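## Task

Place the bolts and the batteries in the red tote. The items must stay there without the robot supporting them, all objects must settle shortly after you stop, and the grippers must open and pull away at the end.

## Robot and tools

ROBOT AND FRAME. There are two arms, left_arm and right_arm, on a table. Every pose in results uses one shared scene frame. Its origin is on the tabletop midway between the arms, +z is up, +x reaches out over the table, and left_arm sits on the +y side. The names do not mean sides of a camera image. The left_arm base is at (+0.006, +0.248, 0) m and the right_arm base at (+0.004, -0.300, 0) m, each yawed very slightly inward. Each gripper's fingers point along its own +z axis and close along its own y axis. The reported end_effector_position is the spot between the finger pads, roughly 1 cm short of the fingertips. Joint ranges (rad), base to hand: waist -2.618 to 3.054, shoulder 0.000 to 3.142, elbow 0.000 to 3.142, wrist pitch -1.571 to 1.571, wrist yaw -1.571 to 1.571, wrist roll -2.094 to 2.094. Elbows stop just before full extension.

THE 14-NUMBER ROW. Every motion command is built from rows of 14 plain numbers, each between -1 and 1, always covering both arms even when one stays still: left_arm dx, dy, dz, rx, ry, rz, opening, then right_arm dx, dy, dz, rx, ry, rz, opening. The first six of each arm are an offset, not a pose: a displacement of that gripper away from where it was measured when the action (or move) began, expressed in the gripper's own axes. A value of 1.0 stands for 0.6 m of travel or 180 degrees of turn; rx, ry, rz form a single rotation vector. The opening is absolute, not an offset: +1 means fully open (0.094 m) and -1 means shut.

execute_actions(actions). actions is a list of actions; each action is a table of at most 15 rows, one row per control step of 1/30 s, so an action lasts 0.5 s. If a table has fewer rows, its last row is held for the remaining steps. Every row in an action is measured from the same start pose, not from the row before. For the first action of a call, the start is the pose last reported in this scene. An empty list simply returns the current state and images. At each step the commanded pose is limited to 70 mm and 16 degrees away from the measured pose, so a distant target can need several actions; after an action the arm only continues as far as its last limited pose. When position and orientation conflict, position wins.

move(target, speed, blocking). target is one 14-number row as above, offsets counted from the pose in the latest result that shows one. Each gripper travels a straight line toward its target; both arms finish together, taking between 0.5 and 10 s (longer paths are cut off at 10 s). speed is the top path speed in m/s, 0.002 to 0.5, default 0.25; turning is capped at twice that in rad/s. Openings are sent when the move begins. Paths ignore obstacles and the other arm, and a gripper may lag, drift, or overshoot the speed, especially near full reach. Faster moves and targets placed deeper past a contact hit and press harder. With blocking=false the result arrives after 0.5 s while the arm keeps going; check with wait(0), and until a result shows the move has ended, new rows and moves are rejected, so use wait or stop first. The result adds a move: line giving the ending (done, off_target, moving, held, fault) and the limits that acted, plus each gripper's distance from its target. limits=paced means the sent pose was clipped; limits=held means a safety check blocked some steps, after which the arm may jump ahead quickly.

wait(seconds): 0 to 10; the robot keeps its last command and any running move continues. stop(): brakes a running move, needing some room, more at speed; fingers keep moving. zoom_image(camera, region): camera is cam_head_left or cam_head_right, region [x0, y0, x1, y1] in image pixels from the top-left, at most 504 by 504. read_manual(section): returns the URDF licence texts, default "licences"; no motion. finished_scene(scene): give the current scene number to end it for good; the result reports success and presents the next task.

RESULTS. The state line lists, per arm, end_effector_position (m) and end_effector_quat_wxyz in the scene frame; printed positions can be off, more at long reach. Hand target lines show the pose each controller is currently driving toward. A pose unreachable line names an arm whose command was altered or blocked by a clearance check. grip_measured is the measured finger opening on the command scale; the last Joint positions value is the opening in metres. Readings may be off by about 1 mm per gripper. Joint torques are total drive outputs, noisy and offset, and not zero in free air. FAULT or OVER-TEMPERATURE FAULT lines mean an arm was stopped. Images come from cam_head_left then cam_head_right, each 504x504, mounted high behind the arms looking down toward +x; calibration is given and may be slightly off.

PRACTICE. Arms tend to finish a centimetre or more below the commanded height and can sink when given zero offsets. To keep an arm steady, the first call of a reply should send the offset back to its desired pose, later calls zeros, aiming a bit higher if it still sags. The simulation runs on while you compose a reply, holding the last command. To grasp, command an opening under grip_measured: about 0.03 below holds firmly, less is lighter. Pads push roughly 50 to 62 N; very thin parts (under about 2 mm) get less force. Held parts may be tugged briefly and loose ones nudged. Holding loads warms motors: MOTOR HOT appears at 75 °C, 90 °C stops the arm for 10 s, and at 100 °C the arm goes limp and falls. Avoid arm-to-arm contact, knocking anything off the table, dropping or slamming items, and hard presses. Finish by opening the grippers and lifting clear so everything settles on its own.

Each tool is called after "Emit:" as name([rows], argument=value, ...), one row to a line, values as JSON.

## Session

Emit:
execute_actions(actions=[])

Scene clock: 0.00 s.
left_arm: end_effector_position=(+0.2666, -0.2726, +0.2169) grip_measured=+1.000 end_effector_quat_wxyz=(+0.528, +0.351, +0.569, -0.524) | right_arm: end_effector_position=(+0.5337, -0.3425, +0.1569) grip_measured=+1.000 end_effector_quat_wxyz=(+0.576, +0.195, +0.647, +0.459)
Joint positions: left_arm=[-1.095  2.071  1.142  1.041  0.32  -0.263  0.094] | right_arm=[-0.207  2.15   0.956  1.303 -0.67   1.034  0.094]
Joint velocities: left_arm=[ 0.007 -0.007  0.007  0.037 -0.022 -0.007  0.   ] | right_arm=[-0.012 -0.012 -0.022 -0.081  0.007  0.037  0.   ]
Joint torques (N m, as the arm reports them, + toward a larger angle): no reading
Motor temperatures (°C, as the motors report them): left_arm=[27 26 29 26 27 26] | right_arm=[25 29 26 25 26 27]
Hand target (left_arm): +0.267, -0.273, +0.217; +0.526, +0.352, +0.571, -0.522
Hand target (right_arm): +0.534, -0.343, +0.163; +0.582, +0.189, +0.645, +0.458

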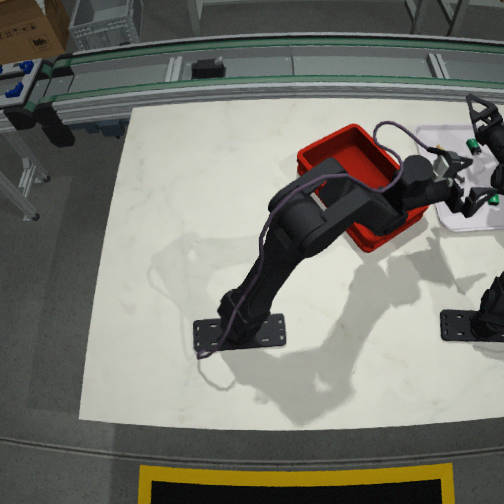

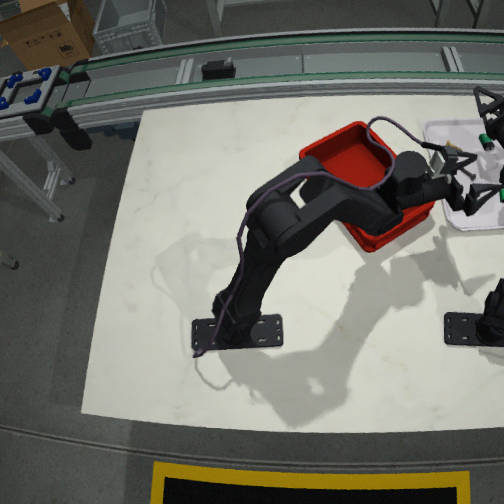

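Emit:
move(target=[-0.33,0.45,-0.83,-0.40,-0.094,0.044,1,-0.157,-0.037,-0.70,0.494,0.194,0.112,1], speed=0.3)

Emit:
zoom_image(camera="cam_head_left", region=[384, 115, 504, 245])

Emit:
zoom_image(camera="cam_head_right", region=[384, 115, 504, 245])

Scene clock: 12.67 s.
left_arm: end_effector_position=(+0.4489, +0.2921, +0.3018) grip_measured=+1.000 end_effector_quat_wxyz=(+0.743, -0.052, +0.660, -0.092) | right_arm: end_effector_position=(+0.1772, -0.5811, +0.1500) grip_measured=+1.000 end_effector_quat_wxyz=(-0.010, +0.488, +0.873, +0.002)
Joint positions: left_arm=[ 0.107  1.392  0.713  0.805  0.234 -0.231  0.094] | right_arm=[-0.934  1.817  1.671 -1.444  0.006  0.     0.094]
Joint velocities: left_arm=[-0.002 -0.007 -0.017 -0.051  0.022  0.007  0.   ] | right_arm=[-0.012 -0.002  0.007 -0.037  0.037 -0.037  0.   ]
Joint torques (N m, as the arm reports them, + toward a larger angle): left_arm=[ 0.51 -4.36  8.48  1.89 -0.07  0.04] | right_arm=[-0.45 -8.79  7.55  0.28  0.02 -0.06]
Motor temperatures (°C, as the motors report them): left_arm=[27 28 30 29 27 26] | right_arm=[25 31 27 26 26 27]
Hand target (left_arm): +0.453, +0.296, +0.301; +0.739, -0.054, +0.666, -0.089
Hand target (right_arm): +0.176, -0.585, +0.155; -0.009, +0.487, +0.873, -0.003
Off the commanded pose (left_arm): 0.008 m, 2 deg.
Off the commanded pose (right_arm): 0.007 m, 2 deg.
move: done

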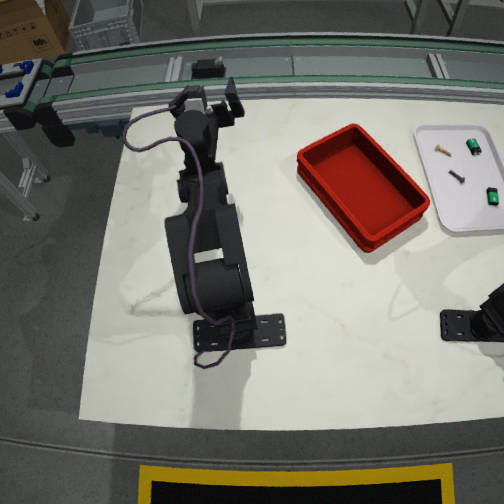

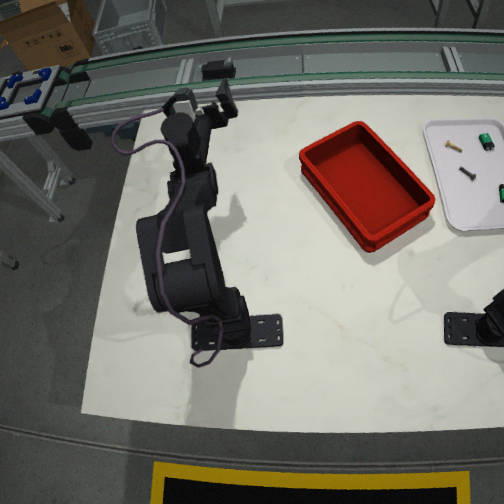

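Region (384, 115, 504, 245) of cam_head_left's 504x504 image, scaled by 3.877, with more detail than that image has; it fills the left 465 columns of this view, and the rest is white.

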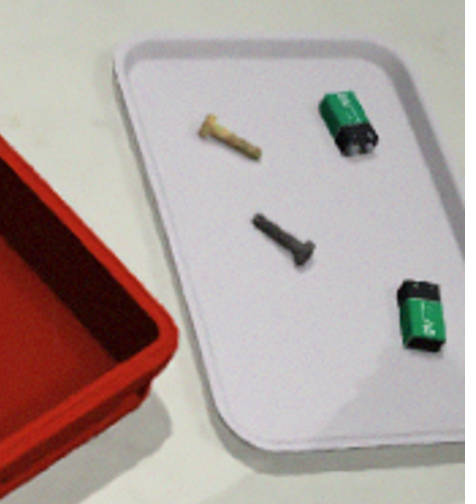

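Region (384, 115, 504, 245) of cam_head_right's 504x504 image, scaled by 3.877, with more detail than that image has; it fills the left 465 columns of this view, and the rest is white.

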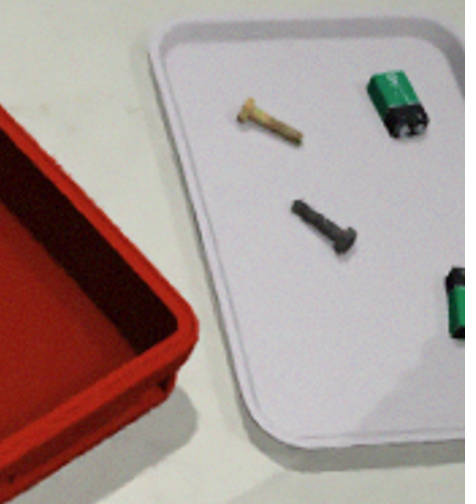

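Emit:
move(target=[0,0,0,0,0,0,1,0.096,0.388,0.117,0,0,-0.308,0.5], speed=0.3)

Emit:
zoom_image(camera="cam_head_left", region=[384, 115, 504, 245])

Scene clock: 30.20 s.
left_arm: end_effector_position=(+0.4489, +0.2921, +0.3018) grip_measured=+1.000 end_effector_quat_wxyz=(+0.743, -0.052, +0.660, -0.092) | right_arm: end_effector_position=(+0.3371, -0.4116, +0.0785) grip_measured=+0.503 end_effector_quat_wxyz=(-0.022, +0.031, +0.999, +0.005)
Joint positions: left_arm=[ 0.107  1.392  0.713  0.805  0.234 -0.231  0.094] | right_arm=[-0.24   1.932  1.537 -1.221  0.004 -0.263  0.071]
Joint velocities: left_arm=[-0.027 -0.022 -0.012 -0.022 -0.007 -0.007  0.   ] | right_arm=[ 0.007  0.002 -0.012  0.022 -0.022 -0.007  0.   ]
Joint torques (N m, as the arm reports them, + toward a larger angle): left_arm=[ 0.08 -5.22  6.77  2.15 -0.06 -0.04] | right_arm=[  0.05 -10.18   7.45   0.44  -0.11  -0.06]
Motor temperatures (°C, as the motors report them): left_arm=[27 27 32 31 27 26] | right_arm=[25 31 28 26 26 27]
Hand target (left_arm): +0.449, +0.292, +0.302; +0.743, -0.052, +0.660, -0.092
Hand target (right_arm): +0.348, -0.414, +0.084; -0.004, +0.026, +1.000, +0.003
Off the commanded pose (left_arm): 0.000 m, 0 deg.
Off the commanded pose (right_arm): 0.008 m, 2 deg.
move: done

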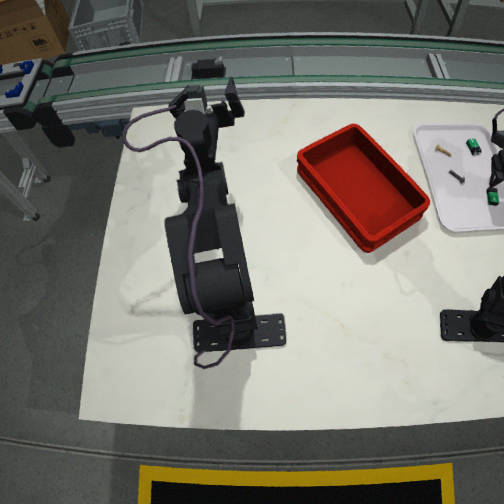

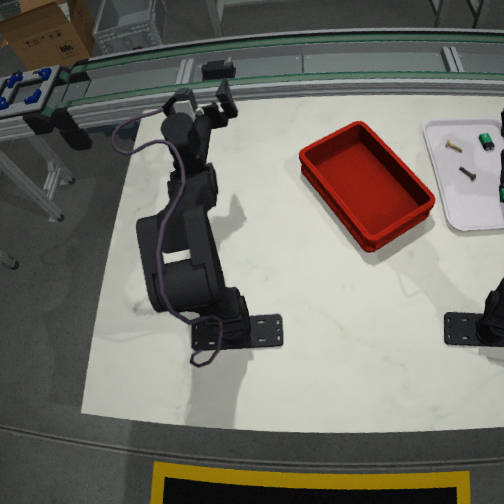

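Region (384, 115, 504, 245) of cam_head_left's 504x504 image, scaled by 3.877, with more detail than that image has; it fills the left 465 columns of this view, and the rest is white.

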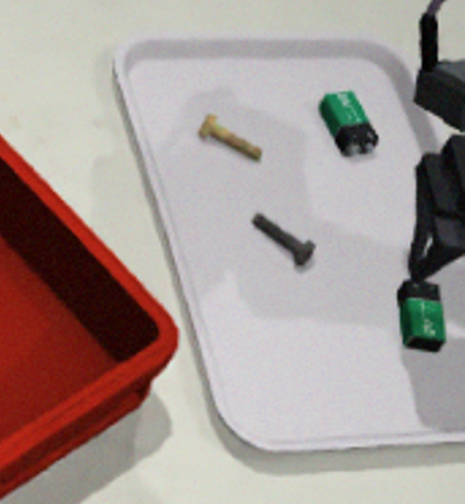

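Emit:
move(target=[0,0,0,0,0,0,1,-0.015,0.003,0.085,0,0,0,0.5], speed=0.08)

Emit:
zoom_image(camera="cam_head_left", region=[384, 115, 504, 245])

Scene clock: 34.93 s.
left_arm: end_effector_position=(+0.4489, +0.2921, +0.3018) grip_measured=+1.000 end_effector_quat_wxyz=(+0.743, -0.052, +0.660, -0.092) | right_arm: end_effector_position=(+0.3443, -0.4122, +0.0316) grip_measured=+0.503 end_effector_quat_wxyz=(-0.021, +0.031, +0.999, +0.004)
Joint positions: left_arm=[ 0.107  1.392  0.713  0.805  0.234 -0.231  0.094] | right_arm=[-0.235  1.999  1.441 -1.056  0.004 -0.258  0.071]
Joint velocities: left_arm=[-0.007  0.012 -0.017  0.007  0.022  0.037  0.   ] | right_arm=[ 0.002 -0.002 -0.002 -0.081  0.037  0.037  0.   ]
Joint torques (N m, as the arm reports them, + toward a larger angle): left_arm=[ 0.08 -5.22  6.75  2.14 -0.06 -0.04] | right_arm=[  0.65 -10.68   4.03   0.47  -0.03   0.06]
Motor temperatures (°C, as the motors report them): left_arm=[27 27 32 31 27 26] | right_arm=[25 31 28 25 26 27]
Hand target (left_arm): +0.449, +0.292, +0.302; +0.743, -0.052, +0.660, -0.092
Hand target (right_arm): +0.345, -0.409, +0.028; -0.022, +0.031, +0.999, +0.005
Off the commanded pose (left_arm): 0.000 m, 0 deg.
Off the commanded pose (right_arm): 0.005 m, 0 deg.
move: done

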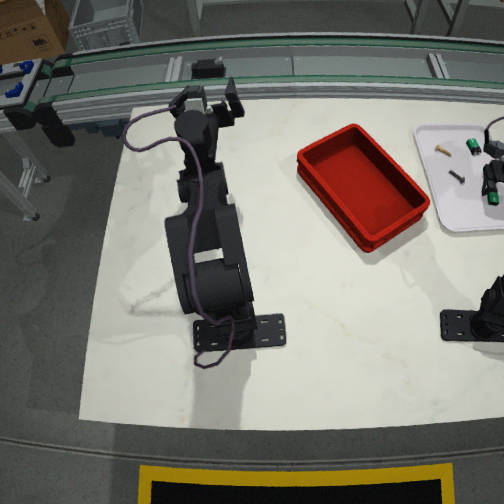

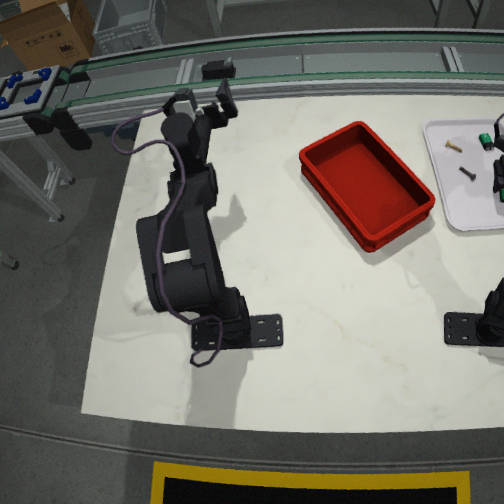

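Region (384, 115, 504, 245) of cam_head_left's 504x504 image, scaled by 3.877, with more detail than that image has; it fills the left 465 columns of this view, and the rest is white.

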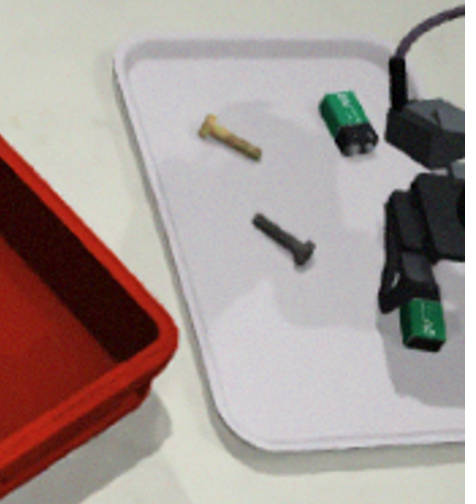

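Emit:
move(target=[0,0,0,0,0,0,1,0.008,0.012,0.027,0,0,0,0.5], speed=0.04)

Emit:
move(target=[0,0,0,0,0,0,1,0,0,0,0,0,0,-0.53])

Emit:
move(target=[0,0,0,0,0,0,1,0,0,-0.22,0,0,0,-0.53])

Emit:
move(target=[0,0,0,0,0,0,1,0.08,0.53,0,0,0,0,-0.53], speed=0.3)

Emit:
zoom_image(camera="cam_head_left", region=[280, 80, 504, 280])

Scene clock: 41.37 s.
left_arm: end_effector_position=(+0.4489, +0.2921, +0.3018) grip_measured=+1.000 end_effector_quat_wxyz=(+0.743, -0.052, +0.660, -0.092) | right_arm: end_effector_position=(+0.3391, -0.4071, +0.0176) grip_measured=+0.503 end_effector_quat_wxyz=(-0.024, +0.031, +0.999, +0.005)
Joint positions: left_arm=[ 0.107  1.392  0.713  0.805  0.234 -0.231  0.094] | right_arm=[-0.226  1.999  1.381 -1.002  0.004 -0.249  0.071]
Joint velocities: left_arm=[-0.007  0.002  0.012 -0.037  0.022 -0.051  0.   ] | right_arm=[-0.007  0.002 -0.007  0.022  0.007 -0.007 -0.001]
Joint torques (N m, as the arm reports them, + toward a larger angle): left_arm=[ 0.08 -5.23  6.75  2.15 -0.06 -0.03] | right_arm=[  0.67 -11.22   3.77   0.48  -0.02   0.07]
Motor temperatures (°C, as the motors report them): left_arm=[27 27 32 32 27 26] | right_arm=[25 32 28 25 26 27]
Hand target (left_arm): +0.449, +0.292, +0.302; +0.743, -0.052, +0.660, -0.092
Hand target (right_arm): +0.340, -0.404, +0.016; -0.021, +0.031, +0.999, +0.004
Off the commanded pose (left_arm): 0.000 m, 0 deg.
Off the commanded pose (right_arm): 0.003 m, 0 deg.
move: done

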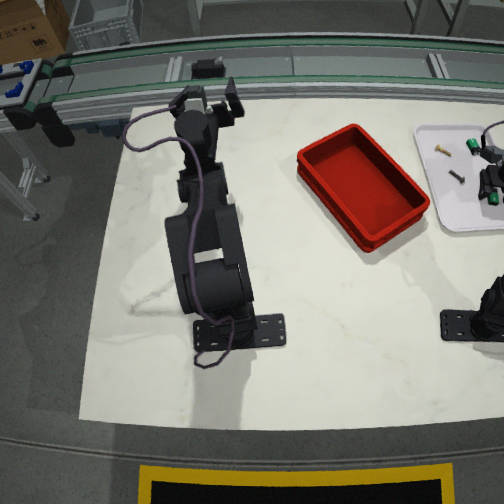

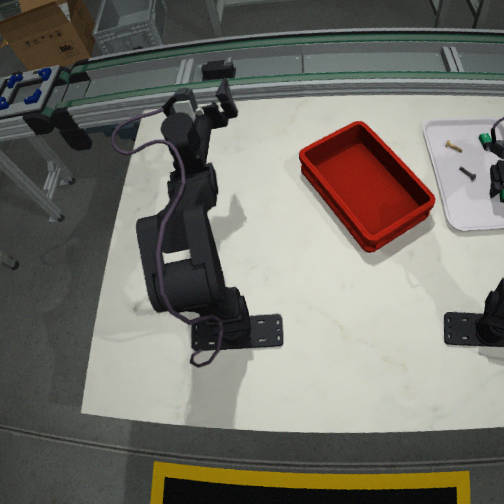

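Scene clock: 41.87 s.
left_arm: end_effector_position=(+0.4489, +0.2921, +0.3018) grip_measured=+1.000 end_effector_quat_wxyz=(+0.743, -0.052, +0.660, -0.092) | right_arm: end_effector_position=(+0.3390, -0.4072, +0.0176) grip_measured=-0.476 end_effector_quat_wxyz=(-0.024, +0.031, +0.999, +0.005)
Joint positions: left_arm=[ 0.107  1.392  0.713  0.805  0.234 -0.231  0.094] | right_arm=[-0.226  1.999  1.381 -1.002  0.004 -0.249  0.025]
Joint velocities: left_arm=[-0.012 -0.007  0.022 -0.037 -0.022 -0.037  0.   ] | right_arm=[ 0.007 -0.007 -0.007 -0.007 -0.022  0.095  0.001]
Joint torques (N m, as the arm reports them, + toward a larger angle): left_arm=[ 0.09 -5.24  6.76  2.14 -0.06 -0.03] | right_arm=[  0.03 -10.88   4.88   0.3   -0.03   0.  ]
Motor temperatures (°C, as the motors report them): left_arm=[27 27 32 32 27 26] | right_arm=[25 32 28 25 26 27]
Hand target (left_arm): +0.449, +0.292, +0.302; +0.743, -0.052, +0.660, -0.092
Hand target (right_arm): +0.339, -0.407, +0.018; -0.024, +0.031, +0.999, +0.005
Off the commanded pose (left_arm): 0.000 m, 0 deg.
Off the commanded pose (right_arm): 0.000 m, 0 deg.
move: done

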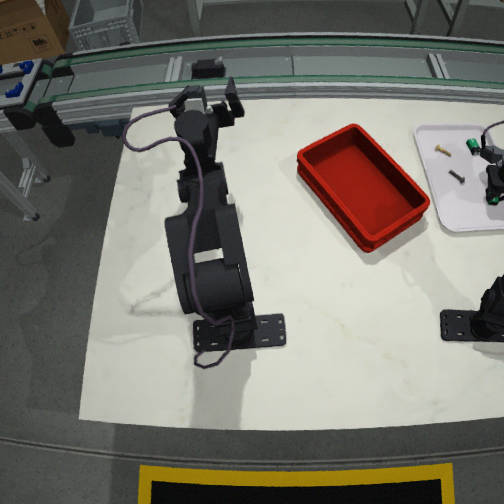

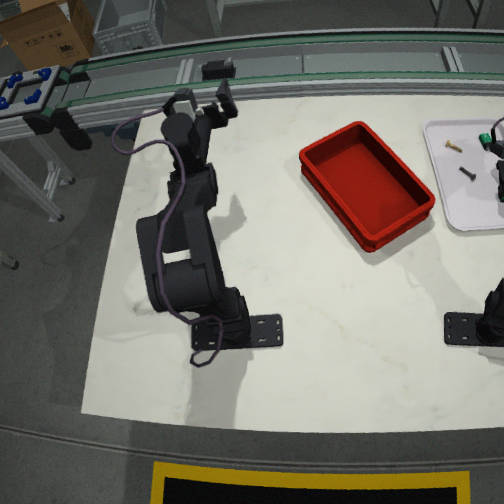

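Scene clock: 43.13 s.
left_arm: end_effector_position=(+0.4489, +0.2921, +0.3018) grip_measured=+1.000 end_effector_quat_wxyz=(+0.743, -0.052, +0.660, -0.092) | right_arm: end_effector_position=(+0.3423, -0.4082, +0.1448) grip_measured=-0.476 end_effector_quat_wxyz=(-0.027, +0.031, +0.999, +0.006)
Joint positions: left_arm=[ 0.107  1.392  0.713  0.805  0.234 -0.231  0.094] | right_arm=[-0.226  1.953  1.83  -1.502  0.004 -0.249  0.025]
Joint velocities: left_arm=[ 0.012  0.017 -0.002  0.022  0.007 -0.022  0.   ] | right_arm=[-0.007 -0.007 -0.002 -0.007  0.022 -0.022  0.   ]
Joint torques (N m, as the arm reports them, + toward a larger angle): left_arm=[ 0.08 -5.23  6.76  2.14 -0.06 -0.03] | right_arm=[ -0.36 -10.25   7.3    0.16  -0.01  -0.02]
Motor temperatures (°C, as the motors report them): left_arm=[27 27 32 32 27 26] | right_arm=[25 32 28 25 26 27]
Hand target (left_arm): +0.449, +0.292, +0.302; +0.743, -0.052, +0.660, -0.092
Hand target (right_arm): +0.344, -0.410, +0.149; -0.024, +0.031, +0.999, +0.005
Off the commanded pose (left_arm): 0.000 m, 0 deg.
Off the commanded pose (right_arm): 0.006 m, 0 deg.
move: done

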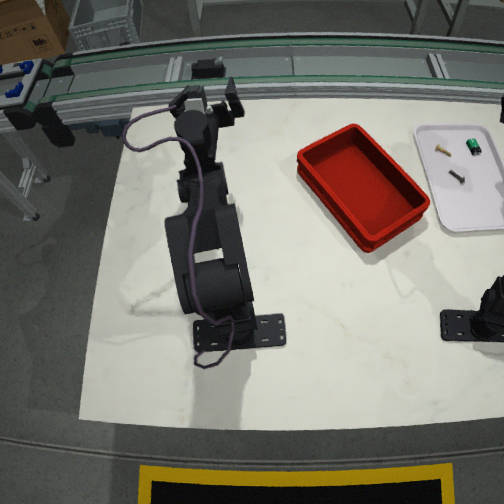

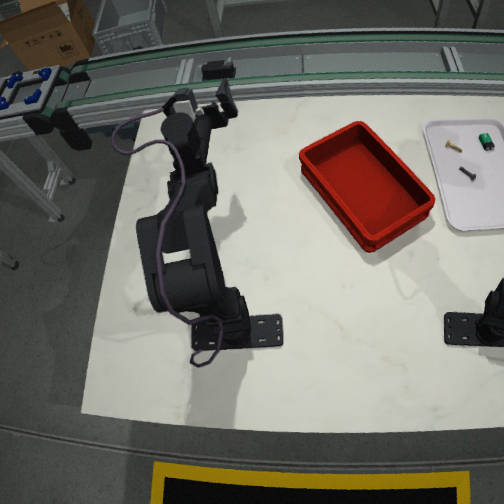

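Scene clock: 44.90 s.
left_arm: end_effector_position=(+0.4489, +0.2921, +0.3018) grip_measured=+1.000 end_effector_quat_wxyz=(+0.743, -0.052, +0.660, -0.092) | right_arm: end_effector_position=(+0.3179, -0.0887, +0.1490) grip_measured=-0.476 end_effector_quat_wxyz=(-0.025, +0.024, +0.999, +0.004)
Joint positions: left_arm=[ 0.107  1.392  0.713  0.805  0.234 -0.231  0.094] | right_arm=[ 0.658  2.038  1.969 -1.538 -0.036  0.619  0.025]
Joint velocities: left_arm=[-0.012 -0.012  0.012  0.022 -0.037  0.037  0.   ] | right_arm=[-0.017 -0.002  0.012 -0.037 -0.007  0.022 -0.001]
Joint torques (N m, as the arm reports them, + toward a larger angle): left_arm=[ 0.07 -5.23  6.75  2.15 -0.06 -0.03] | right_arm=[ -0.53 -11.23   7.56   0.19   0.     0.08]
Motor temperatures (°C, as the motors report them): left_arm=[27 27 32 32 27 26] | right_arm=[25 32 28 25 26 27]
Hand target (left_arm): +0.449, +0.292, +0.302; +0.743, -0.052, +0.660, -0.092
Hand target (right_arm): +0.322, -0.090, +0.155; -0.019, +0.031, +0.999, +0.006
Off the commanded pose (left_arm): 0.000 m, 0 deg.
Off the commanded pose (right_arm): 0.004 m, 1 deg.
move: done

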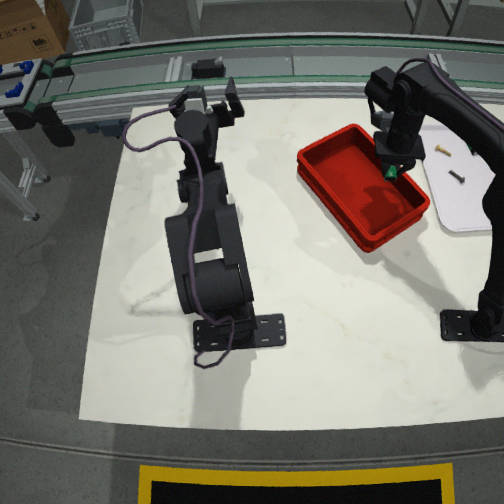

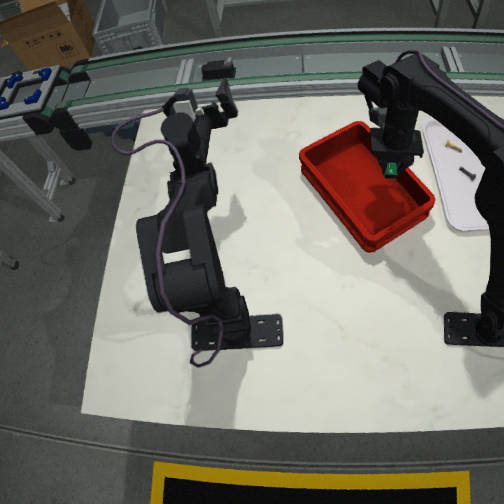

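Region (280, 80, 504, 280) of cam_head_left's 504x504 image, scaled by 2.250, with more detail than that image has; it fills the top 450 rows of this view, and the rest is white.

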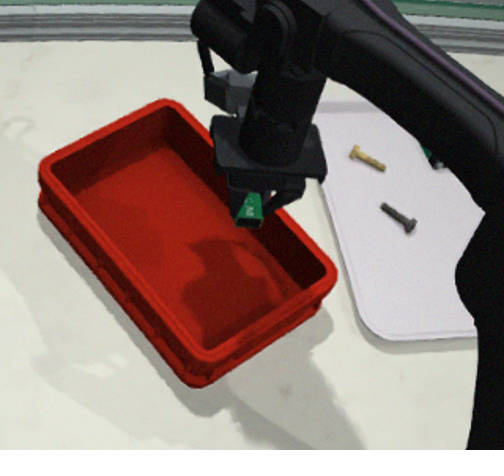

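Emit:
move(target=[0,0,0,0,0,0,1,0.03,0.035,0.205,0,0,-0.27,-0.53], speed=0.3)

Emit:
move(target=[0,0,0,0,0,0,1,0,0,0,0,0,0,0])

Emit:
move(target=[0,0,0,0,0,0,1,0,0,-0.17,0,0,0,0])

Scene clock: 49.80 s.
left_arm: end_effector_position=(+0.4489, +0.2921, +0.3018) grip_measured=+1.000 end_effector_quat_wxyz=(+0.743, -0.052, +0.660, -0.092) | right_arm: end_effector_position=(+0.2967, -0.0658, +0.0305) grip_measured=-0.475 end_effector_quat_wxyz=(-0.022, -0.382, +0.924, +0.013)
Joint positions: left_arm=[ 0.107  1.392  0.713  0.805  0.234 -0.231  0.094] | right_arm=[ 0.74   2.054  1.516 -1.07  -0.036 -0.13   0.025]
Joint velocities: left_arm=[-0.007 -0.017  0.002 -0.022  0.051  0.007  0.   ] | right_arm=[-0.002 -0.022  0.002  0.095 -0.022  0.022  0.002]
Joint torques (N m, as the arm reports them, + toward a larger angle): left_arm=[ 0.07 -5.23  6.76  2.15 -0.06 -0.03] | right_arm=[  0.5  -11.49   4.03   0.5   -0.09  -0.02]
Motor temperatures (°C, as the motors report them): left_arm=[27 27 32 33 27 26] | right_arm=[25 32 28 25 26 27]
Hand target (left_arm): +0.449, +0.292, +0.302; +0.743, -0.052, +0.660, -0.092
Hand target (right_arm): +0.295, -0.063, +0.028; -0.021, -0.390, +0.921, +0.014
Off the commanded pose (left_arm): 0.000 m, 0 deg.
Off the commanded pose (right_arm): 0.004 m, 1 deg.
move: done

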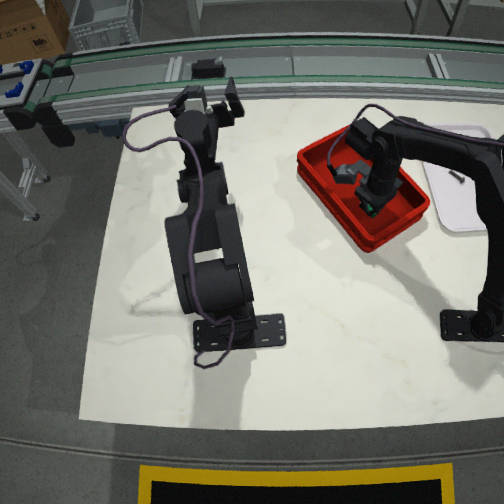

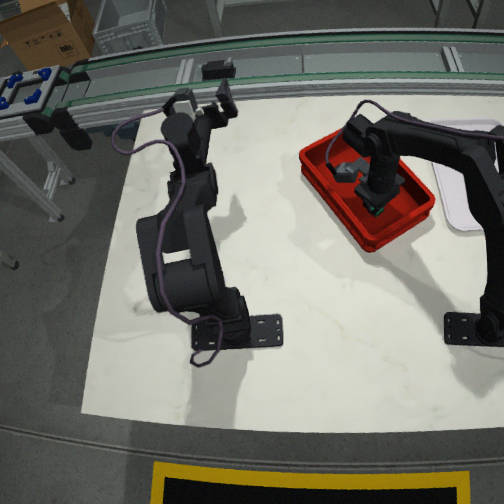

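Scene clock: 50.30 s.
left_arm: end_effector_position=(+0.4489, +0.2921, +0.3018) grip_measured=+1.000 end_effector_quat_wxyz=(+0.743, -0.052, +0.660, -0.092) | right_arm: end_effector_position=(+0.2967, -0.0658, +0.0305) grip_measured=-0.003 end_effector_quat_wxyz=(-0.022, -0.382, +0.924, +0.013)
Joint positions: left_arm=[ 0.107  1.392  0.713  0.805  0.234 -0.231  0.094] | right_arm=[ 0.74   2.054  1.516 -1.07  -0.036 -0.13   0.047]
Joint velocities: left_arm=[-0.002 -0.007 -0.012  0.037  0.051  0.066  0.   ] | right_arm=[ 0.002 -0.002  0.002  0.007 -0.007 -0.081 -0.   ]
Joint torques (N m, as the arm reports them, + toward a larger angle): left_arm=[ 0.07 -5.23  6.76  2.14 -0.06 -0.03] | right_arm=[  0.01 -11.48   5.01   0.33  -0.03   0.01]
Motor temperatures (°C, as the motors report them): left_arm=[27 27 32 33 27 26] | right_arm=[25 32 28 25 26 27]
Hand target (left_arm): +0.449, +0.292, +0.302; +0.743, -0.052, +0.660, -0.092
Hand target (right_arm): +0.297, -0.066, +0.030; -0.022, -0.382, +0.924, +0.013
Off the commanded pose (left_arm): 0.000 m, 0 deg.
Off the commanded pose (right_arm): 0.000 m, 0 deg.
move: done

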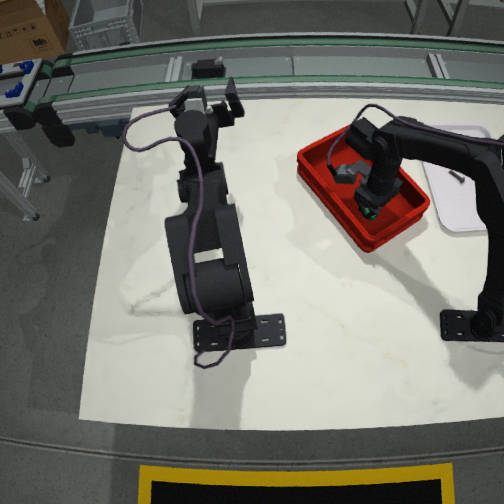

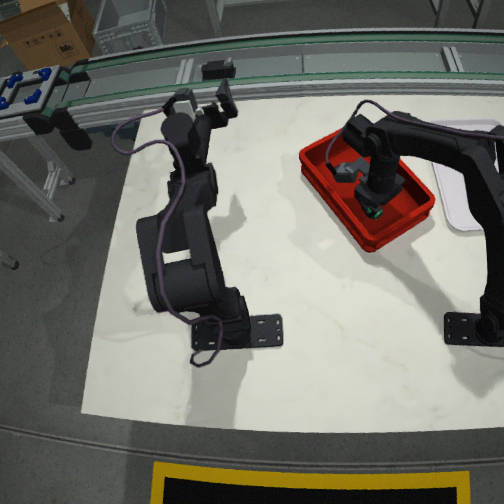

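Scene clock: 51.47 s.
left_arm: end_effector_position=(+0.4489, +0.2921, +0.3018) grip_measured=+1.000 end_effector_quat_wxyz=(+0.743, -0.052, +0.660, -0.092) | right_arm: end_effector_position=(+0.2987, -0.0669, +0.1257) grip_measured=-0.003 end_effector_quat_wxyz=(-0.028, -0.382, +0.924, +0.011)
Joint positions: left_arm=[ 0.107  1.392  0.713  0.805  0.234 -0.231  0.094] | right_arm=[ 0.734  2.026  1.857 -1.45  -0.036 -0.136  0.047]
Joint velocities: left_arm=[ 0.017  0.022  0.012 -0.007 -0.095 -0.007  0.   ] | right_arm=[-0.007  0.017  0.002 -0.007  0.066 -0.066 -0.001]
Joint torques (N m, as the arm reports them, + toward a larger angle): left_arm=[ 0.07 -5.22  6.75  2.14 -0.06 -0.03] | right_arm=[ -0.67 -11.63   7.27   0.14  -0.03  -0.06]
Motor temperatures (°C, as the motors report them): left_arm=[27 27 32 33 27 26] | right_arm=[25 32 28 25 26 27]
Hand target (left_arm): +0.449, +0.292, +0.302; +0.743, -0.052, +0.660, -0.092
Hand target (right_arm): +0.302, -0.068, +0.132; -0.022, -0.382, +0.924, +0.013
Off the commanded pose (left_arm): 0.000 m, 0 deg.
Off the commanded pose (right_arm): 0.007 m, 1 deg.
move: done

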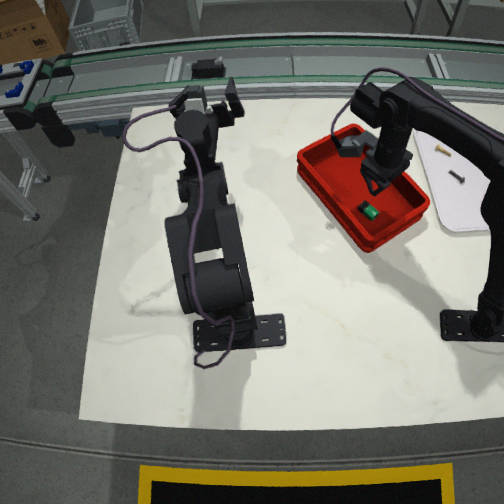

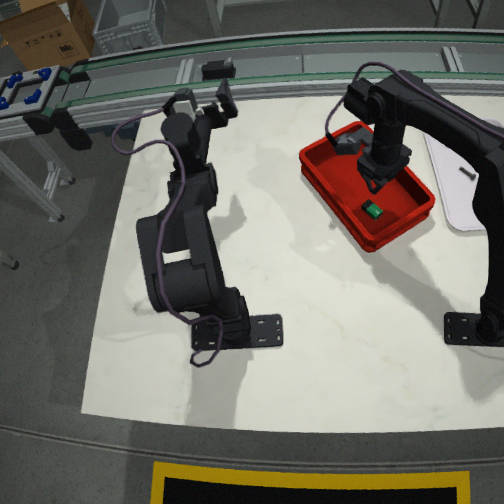

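Emit:
move(target=[0,0,0,0,0,0,1,0.158,-0.42,0.05,0.018,-0.018,0,0.2], speed=0.3)

Emit:
move(target=[0,0,0,0,0,0,1,0,0,0.09,0,0,0,0.2], speed=0.12)

Emit:
zoom_image(camera="cam_head_left", region=[384, 115, 504, 245])

Scene clock: 57.30 s.
left_arm: end_effector_position=(+0.4489, +0.2921, +0.3018) grip_measured=+1.000 end_effector_quat_wxyz=(+0.743, -0.052, +0.660, -0.092) | right_arm: end_effector_position=(+0.3918, -0.3159, +0.0787) grip_measured=+0.197 end_effector_quat_wxyz=(-0.014, -0.374, +0.927, -0.001)
Joint positions: left_arm=[ 0.107  1.392  0.713  0.805  0.234 -0.231  0.094] | right_arm=[ 0.048  2.058  1.719 -1.257  0.014 -0.805  0.056]
Joint velocities: left_arm=[ 0.007 -0.017  0.012  0.022  0.007 -0.007  0.   ] | right_arm=[-0.012 -0.012 -0.012  0.066 -0.051  0.022  0.   ]
Joint torques (N m, as the arm reports them, + toward a larger angle): left_arm=[ 0.07 -5.23  6.75  2.15 -0.06 -0.04] | right_arm=[  0.55 -11.79   7.51   0.43  -0.12  -0.04]
Motor temperatures (°C, as the motors report them): left_arm=[27 27 32 33 27 26] | right_arm=[25 33 28 25 26 27]
Hand target (left_arm): +0.449, +0.292, +0.302; +0.743, -0.052, +0.660, -0.092
Hand target (right_arm): +0.401, -0.312, +0.085; +0.003, -0.382, +0.924, -0.004
Off the commanded pose (left_arm): 0.000 m, 0 deg.
Off the commanded pose (right_arm): 0.019 m, 3 deg.
move: off_target (right_arm)

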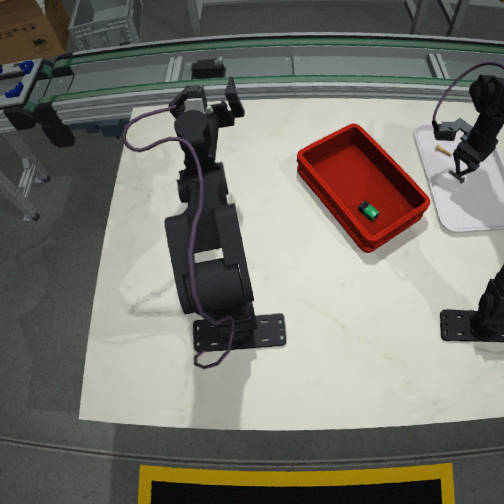

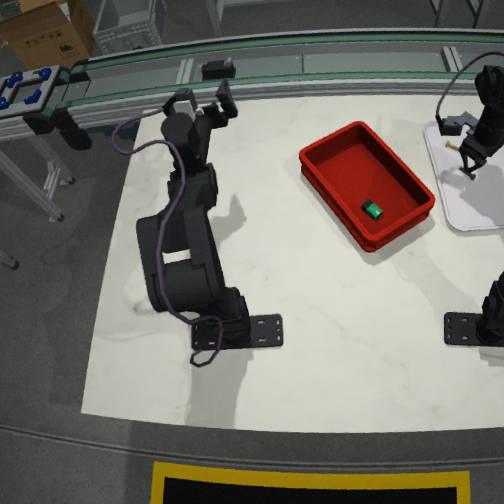

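Scene clock: 58.30 s.
left_arm: end_effector_position=(+0.4489, +0.2921, +0.3018) grip_measured=+1.000 end_effector_quat_wxyz=(+0.743, -0.052, +0.660, -0.092) | right_arm: end_effector_position=(+0.3915, -0.3166, +0.0279) grip_measured=+0.197 end_effector_quat_wxyz=(-0.015, -0.375, +0.927, -0.003)
Joint positions: left_arm=[ 0.107  1.392  0.713  0.805  0.234 -0.231  0.094] | right_arm=[ 0.048  2.095  1.57  -1.071  0.018 -0.805  0.056]
Joint velocities: left_arm=[ 0.002  0.002 -0.017 -0.022  0.022 -0.007  0.   ] | right_arm=[-0.002 -0.012  0.002  0.037 -0.022 -0.007  0.001]
Joint torques (N m, as the arm reports them, + toward a larger angle): left_arm=[ 0.07 -5.23  6.76  2.14 -0.06 -0.03] | right_arm=[  0.16 -11.86   4.01   0.49  -0.04   0.01]
Motor temperatures (°C, as the motors report them): left_arm=[27 27 32 33 27 26] | right_arm=[25 33 28 25 26 27]
Hand target (left_arm): +0.449, +0.292, +0.302; +0.743, -0.052, +0.660, -0.092
Hand target (right_arm): +0.391, -0.316, +0.025; -0.015, -0.374, +0.927, -0.001
Off the commanded pose (left_arm): 0.000 m, 0 deg.
Off the commanded pose (right_arm): 0.003 m, 0 deg.
move: done

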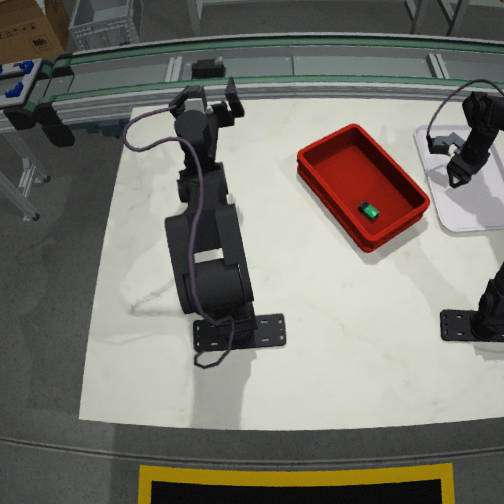

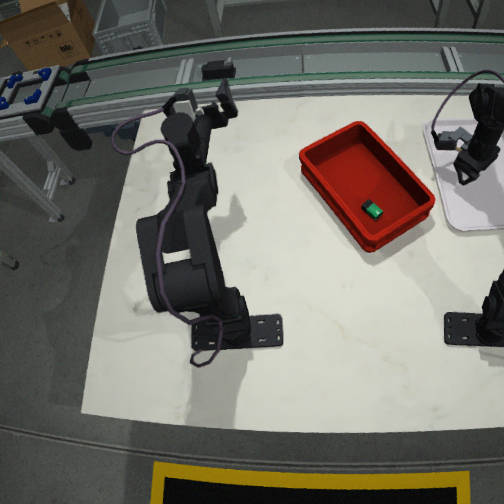

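Region (384, 115, 504, 245) of cam_head_left's 504x504 image, scaled by 3.877, with more detail than that image has; it fills the left 465 columns of this view, and the rest is white.

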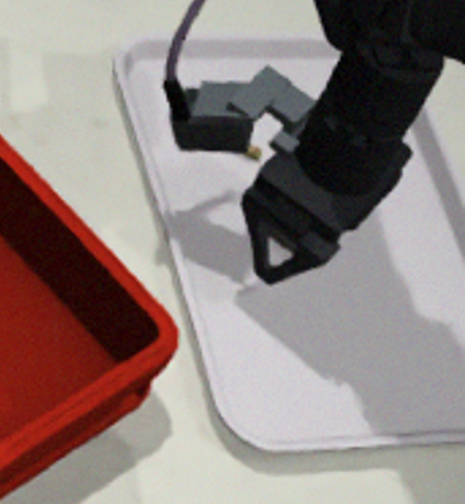

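Emit:
move(target=[0,0,0,0,0,0,1,-0.032,-0.014,0.024,0,0,0,0.2], speed=0.04)

Emit:
move(target=[0,0,0,0,0,0,1,0,0,0,0,0,0,-0.94])

Emit:
zoom_image(camera="cam_head_left", region=[384, 115, 504, 245])

Scene clock: 62.77 s.
left_arm: end_effector_position=(+0.4489, +0.2921, +0.3018) grip_measured=+1.000 end_effector_quat_wxyz=(+0.743, -0.052, +0.660, -0.092) | right_arm: end_effector_position=(+0.4013, -0.3142, +0.0179) grip_measured=+0.197 end_effector_quat_wxyz=(-0.024, -0.373, +0.928, -0.003)
Joint positions: left_arm=[ 0.107  1.392  0.713  0.805  0.234 -0.231  0.094] | right_arm=[ 0.057  2.158  1.628 -1.082  0.024 -0.791  0.056]
Joint velocities: left_arm=[-0.002 -0.007  0.002  0.037 -0.051 -0.037  0.   ] | right_arm=[ 0.002 -0.002 -0.012 -0.037  0.022 -0.022  0.001]
Joint torques (N m, as the arm reports them, + toward a larger angle): left_arm=[ 0.07 -5.23  6.76  2.15 -0.06 -0.03] | right_arm=[  0.86 -10.18   6.86   0.57  -0.07   0.04]
Motor temperatures (°C, as the motors report them): left_arm=[27 27 32 34 27 26] | right_arm=[25 33 28 25 26 27]
Hand target (left_arm): +0.449, +0.292, +0.302; +0.743, -0.052, +0.660, -0.092
Hand target (right_arm): +0.411, -0.310, +0.013; -0.015, -0.375, +0.927, -0.003
Off the commanded pose (left_arm): 0.000 m, 0 deg.
Off the commanded pose (right_arm): 0.012 m, 1 deg.
move: off_target (right_arm)

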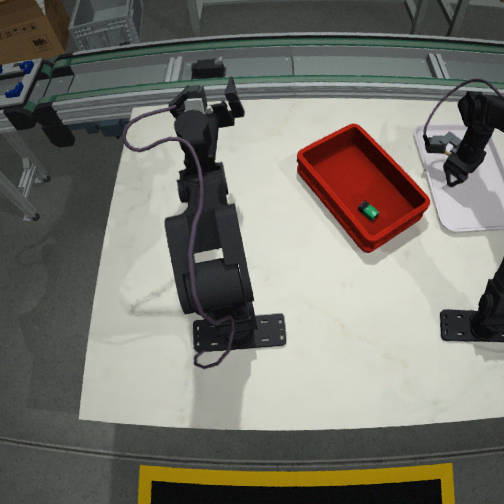

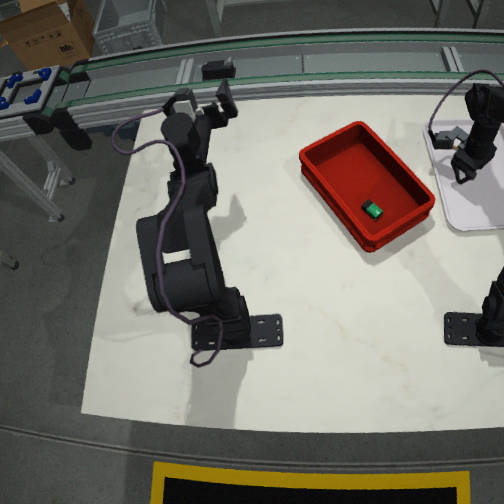

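Scene clock: 63.27 s.
left_arm: end_effector_position=(+0.4489, +0.2921, +0.3018) grip_measured=+1.000 end_effector_quat_wxyz=(+0.743, -0.052, +0.660, -0.092) | right_arm: end_effector_position=(+0.4017, -0.3149, +0.0179) grip_measured=-0.867 end_effector_quat_wxyz=(-0.024, -0.373, +0.928, -0.005)
Joint positions: left_arm=[ 0.107  1.392  0.713  0.805  0.234 -0.231  0.094] | right_arm=[ 0.057  2.158  1.628 -1.08   0.028 -0.791  0.006]
Joint velocities: left_arm=[-0.022 -0.002  0.007 -0.051 -0.081 -0.022  0.   ] | right_arm=[ 0.017 -0.007  0.007 -0.037  0.022 -0.037 -0.001]
Joint torques (N m, as the arm reports them, + toward a larger angle): left_arm=[ 0.07 -5.23  6.75  2.14 -0.06 -0.03] | right_arm=[ -0.02 -12.59   4.97   0.31  -0.04   0.01]
Motor temperatures (°C, as the motors report them): left_arm=[27 27 32 34 27 26] | right_arm=[25 33 28 25 26 27]
Hand target (left_arm): +0.449, +0.292, +0.302; +0.743, -0.052, +0.660, -0.092
Hand target (right_arm): +0.401, -0.314, +0.018; -0.024, -0.373, +0.928, -0.003
Off the commanded pose (left_arm): 0.000 m, 0 deg.
Off the commanded pose (right_arm): 0.001 m, 0 deg.
move: done

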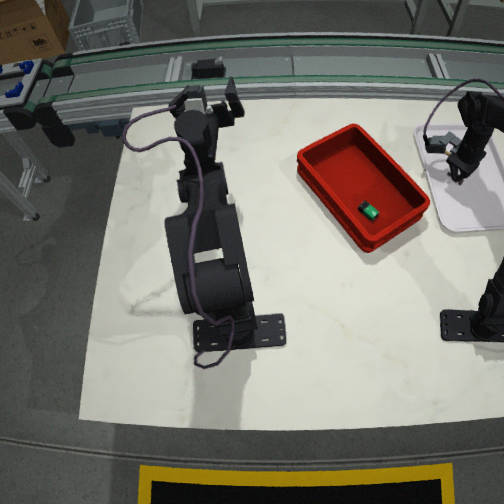

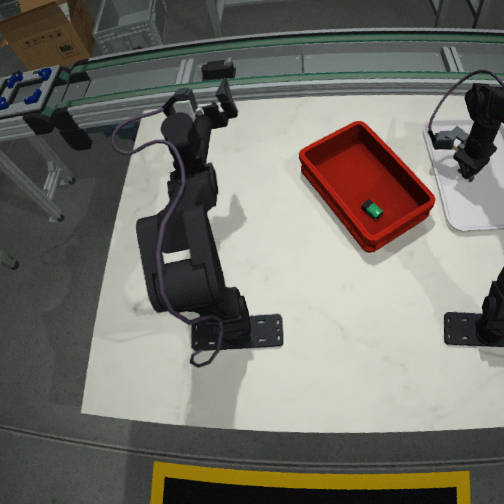

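Region (384, 115, 504, 245) of cam_head_left's 504x504 image, scaled by 3.877, with more detail than that image has; it fills the left 465 columns of this view, and the rest is white.

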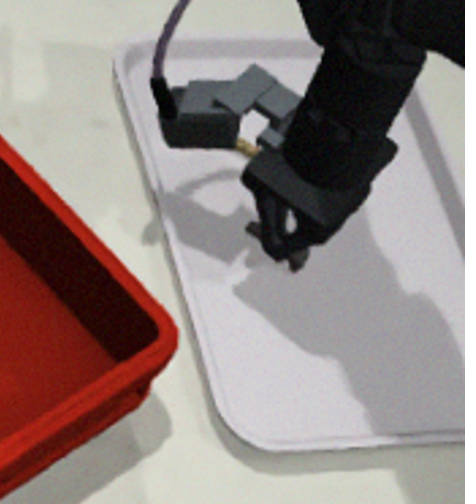

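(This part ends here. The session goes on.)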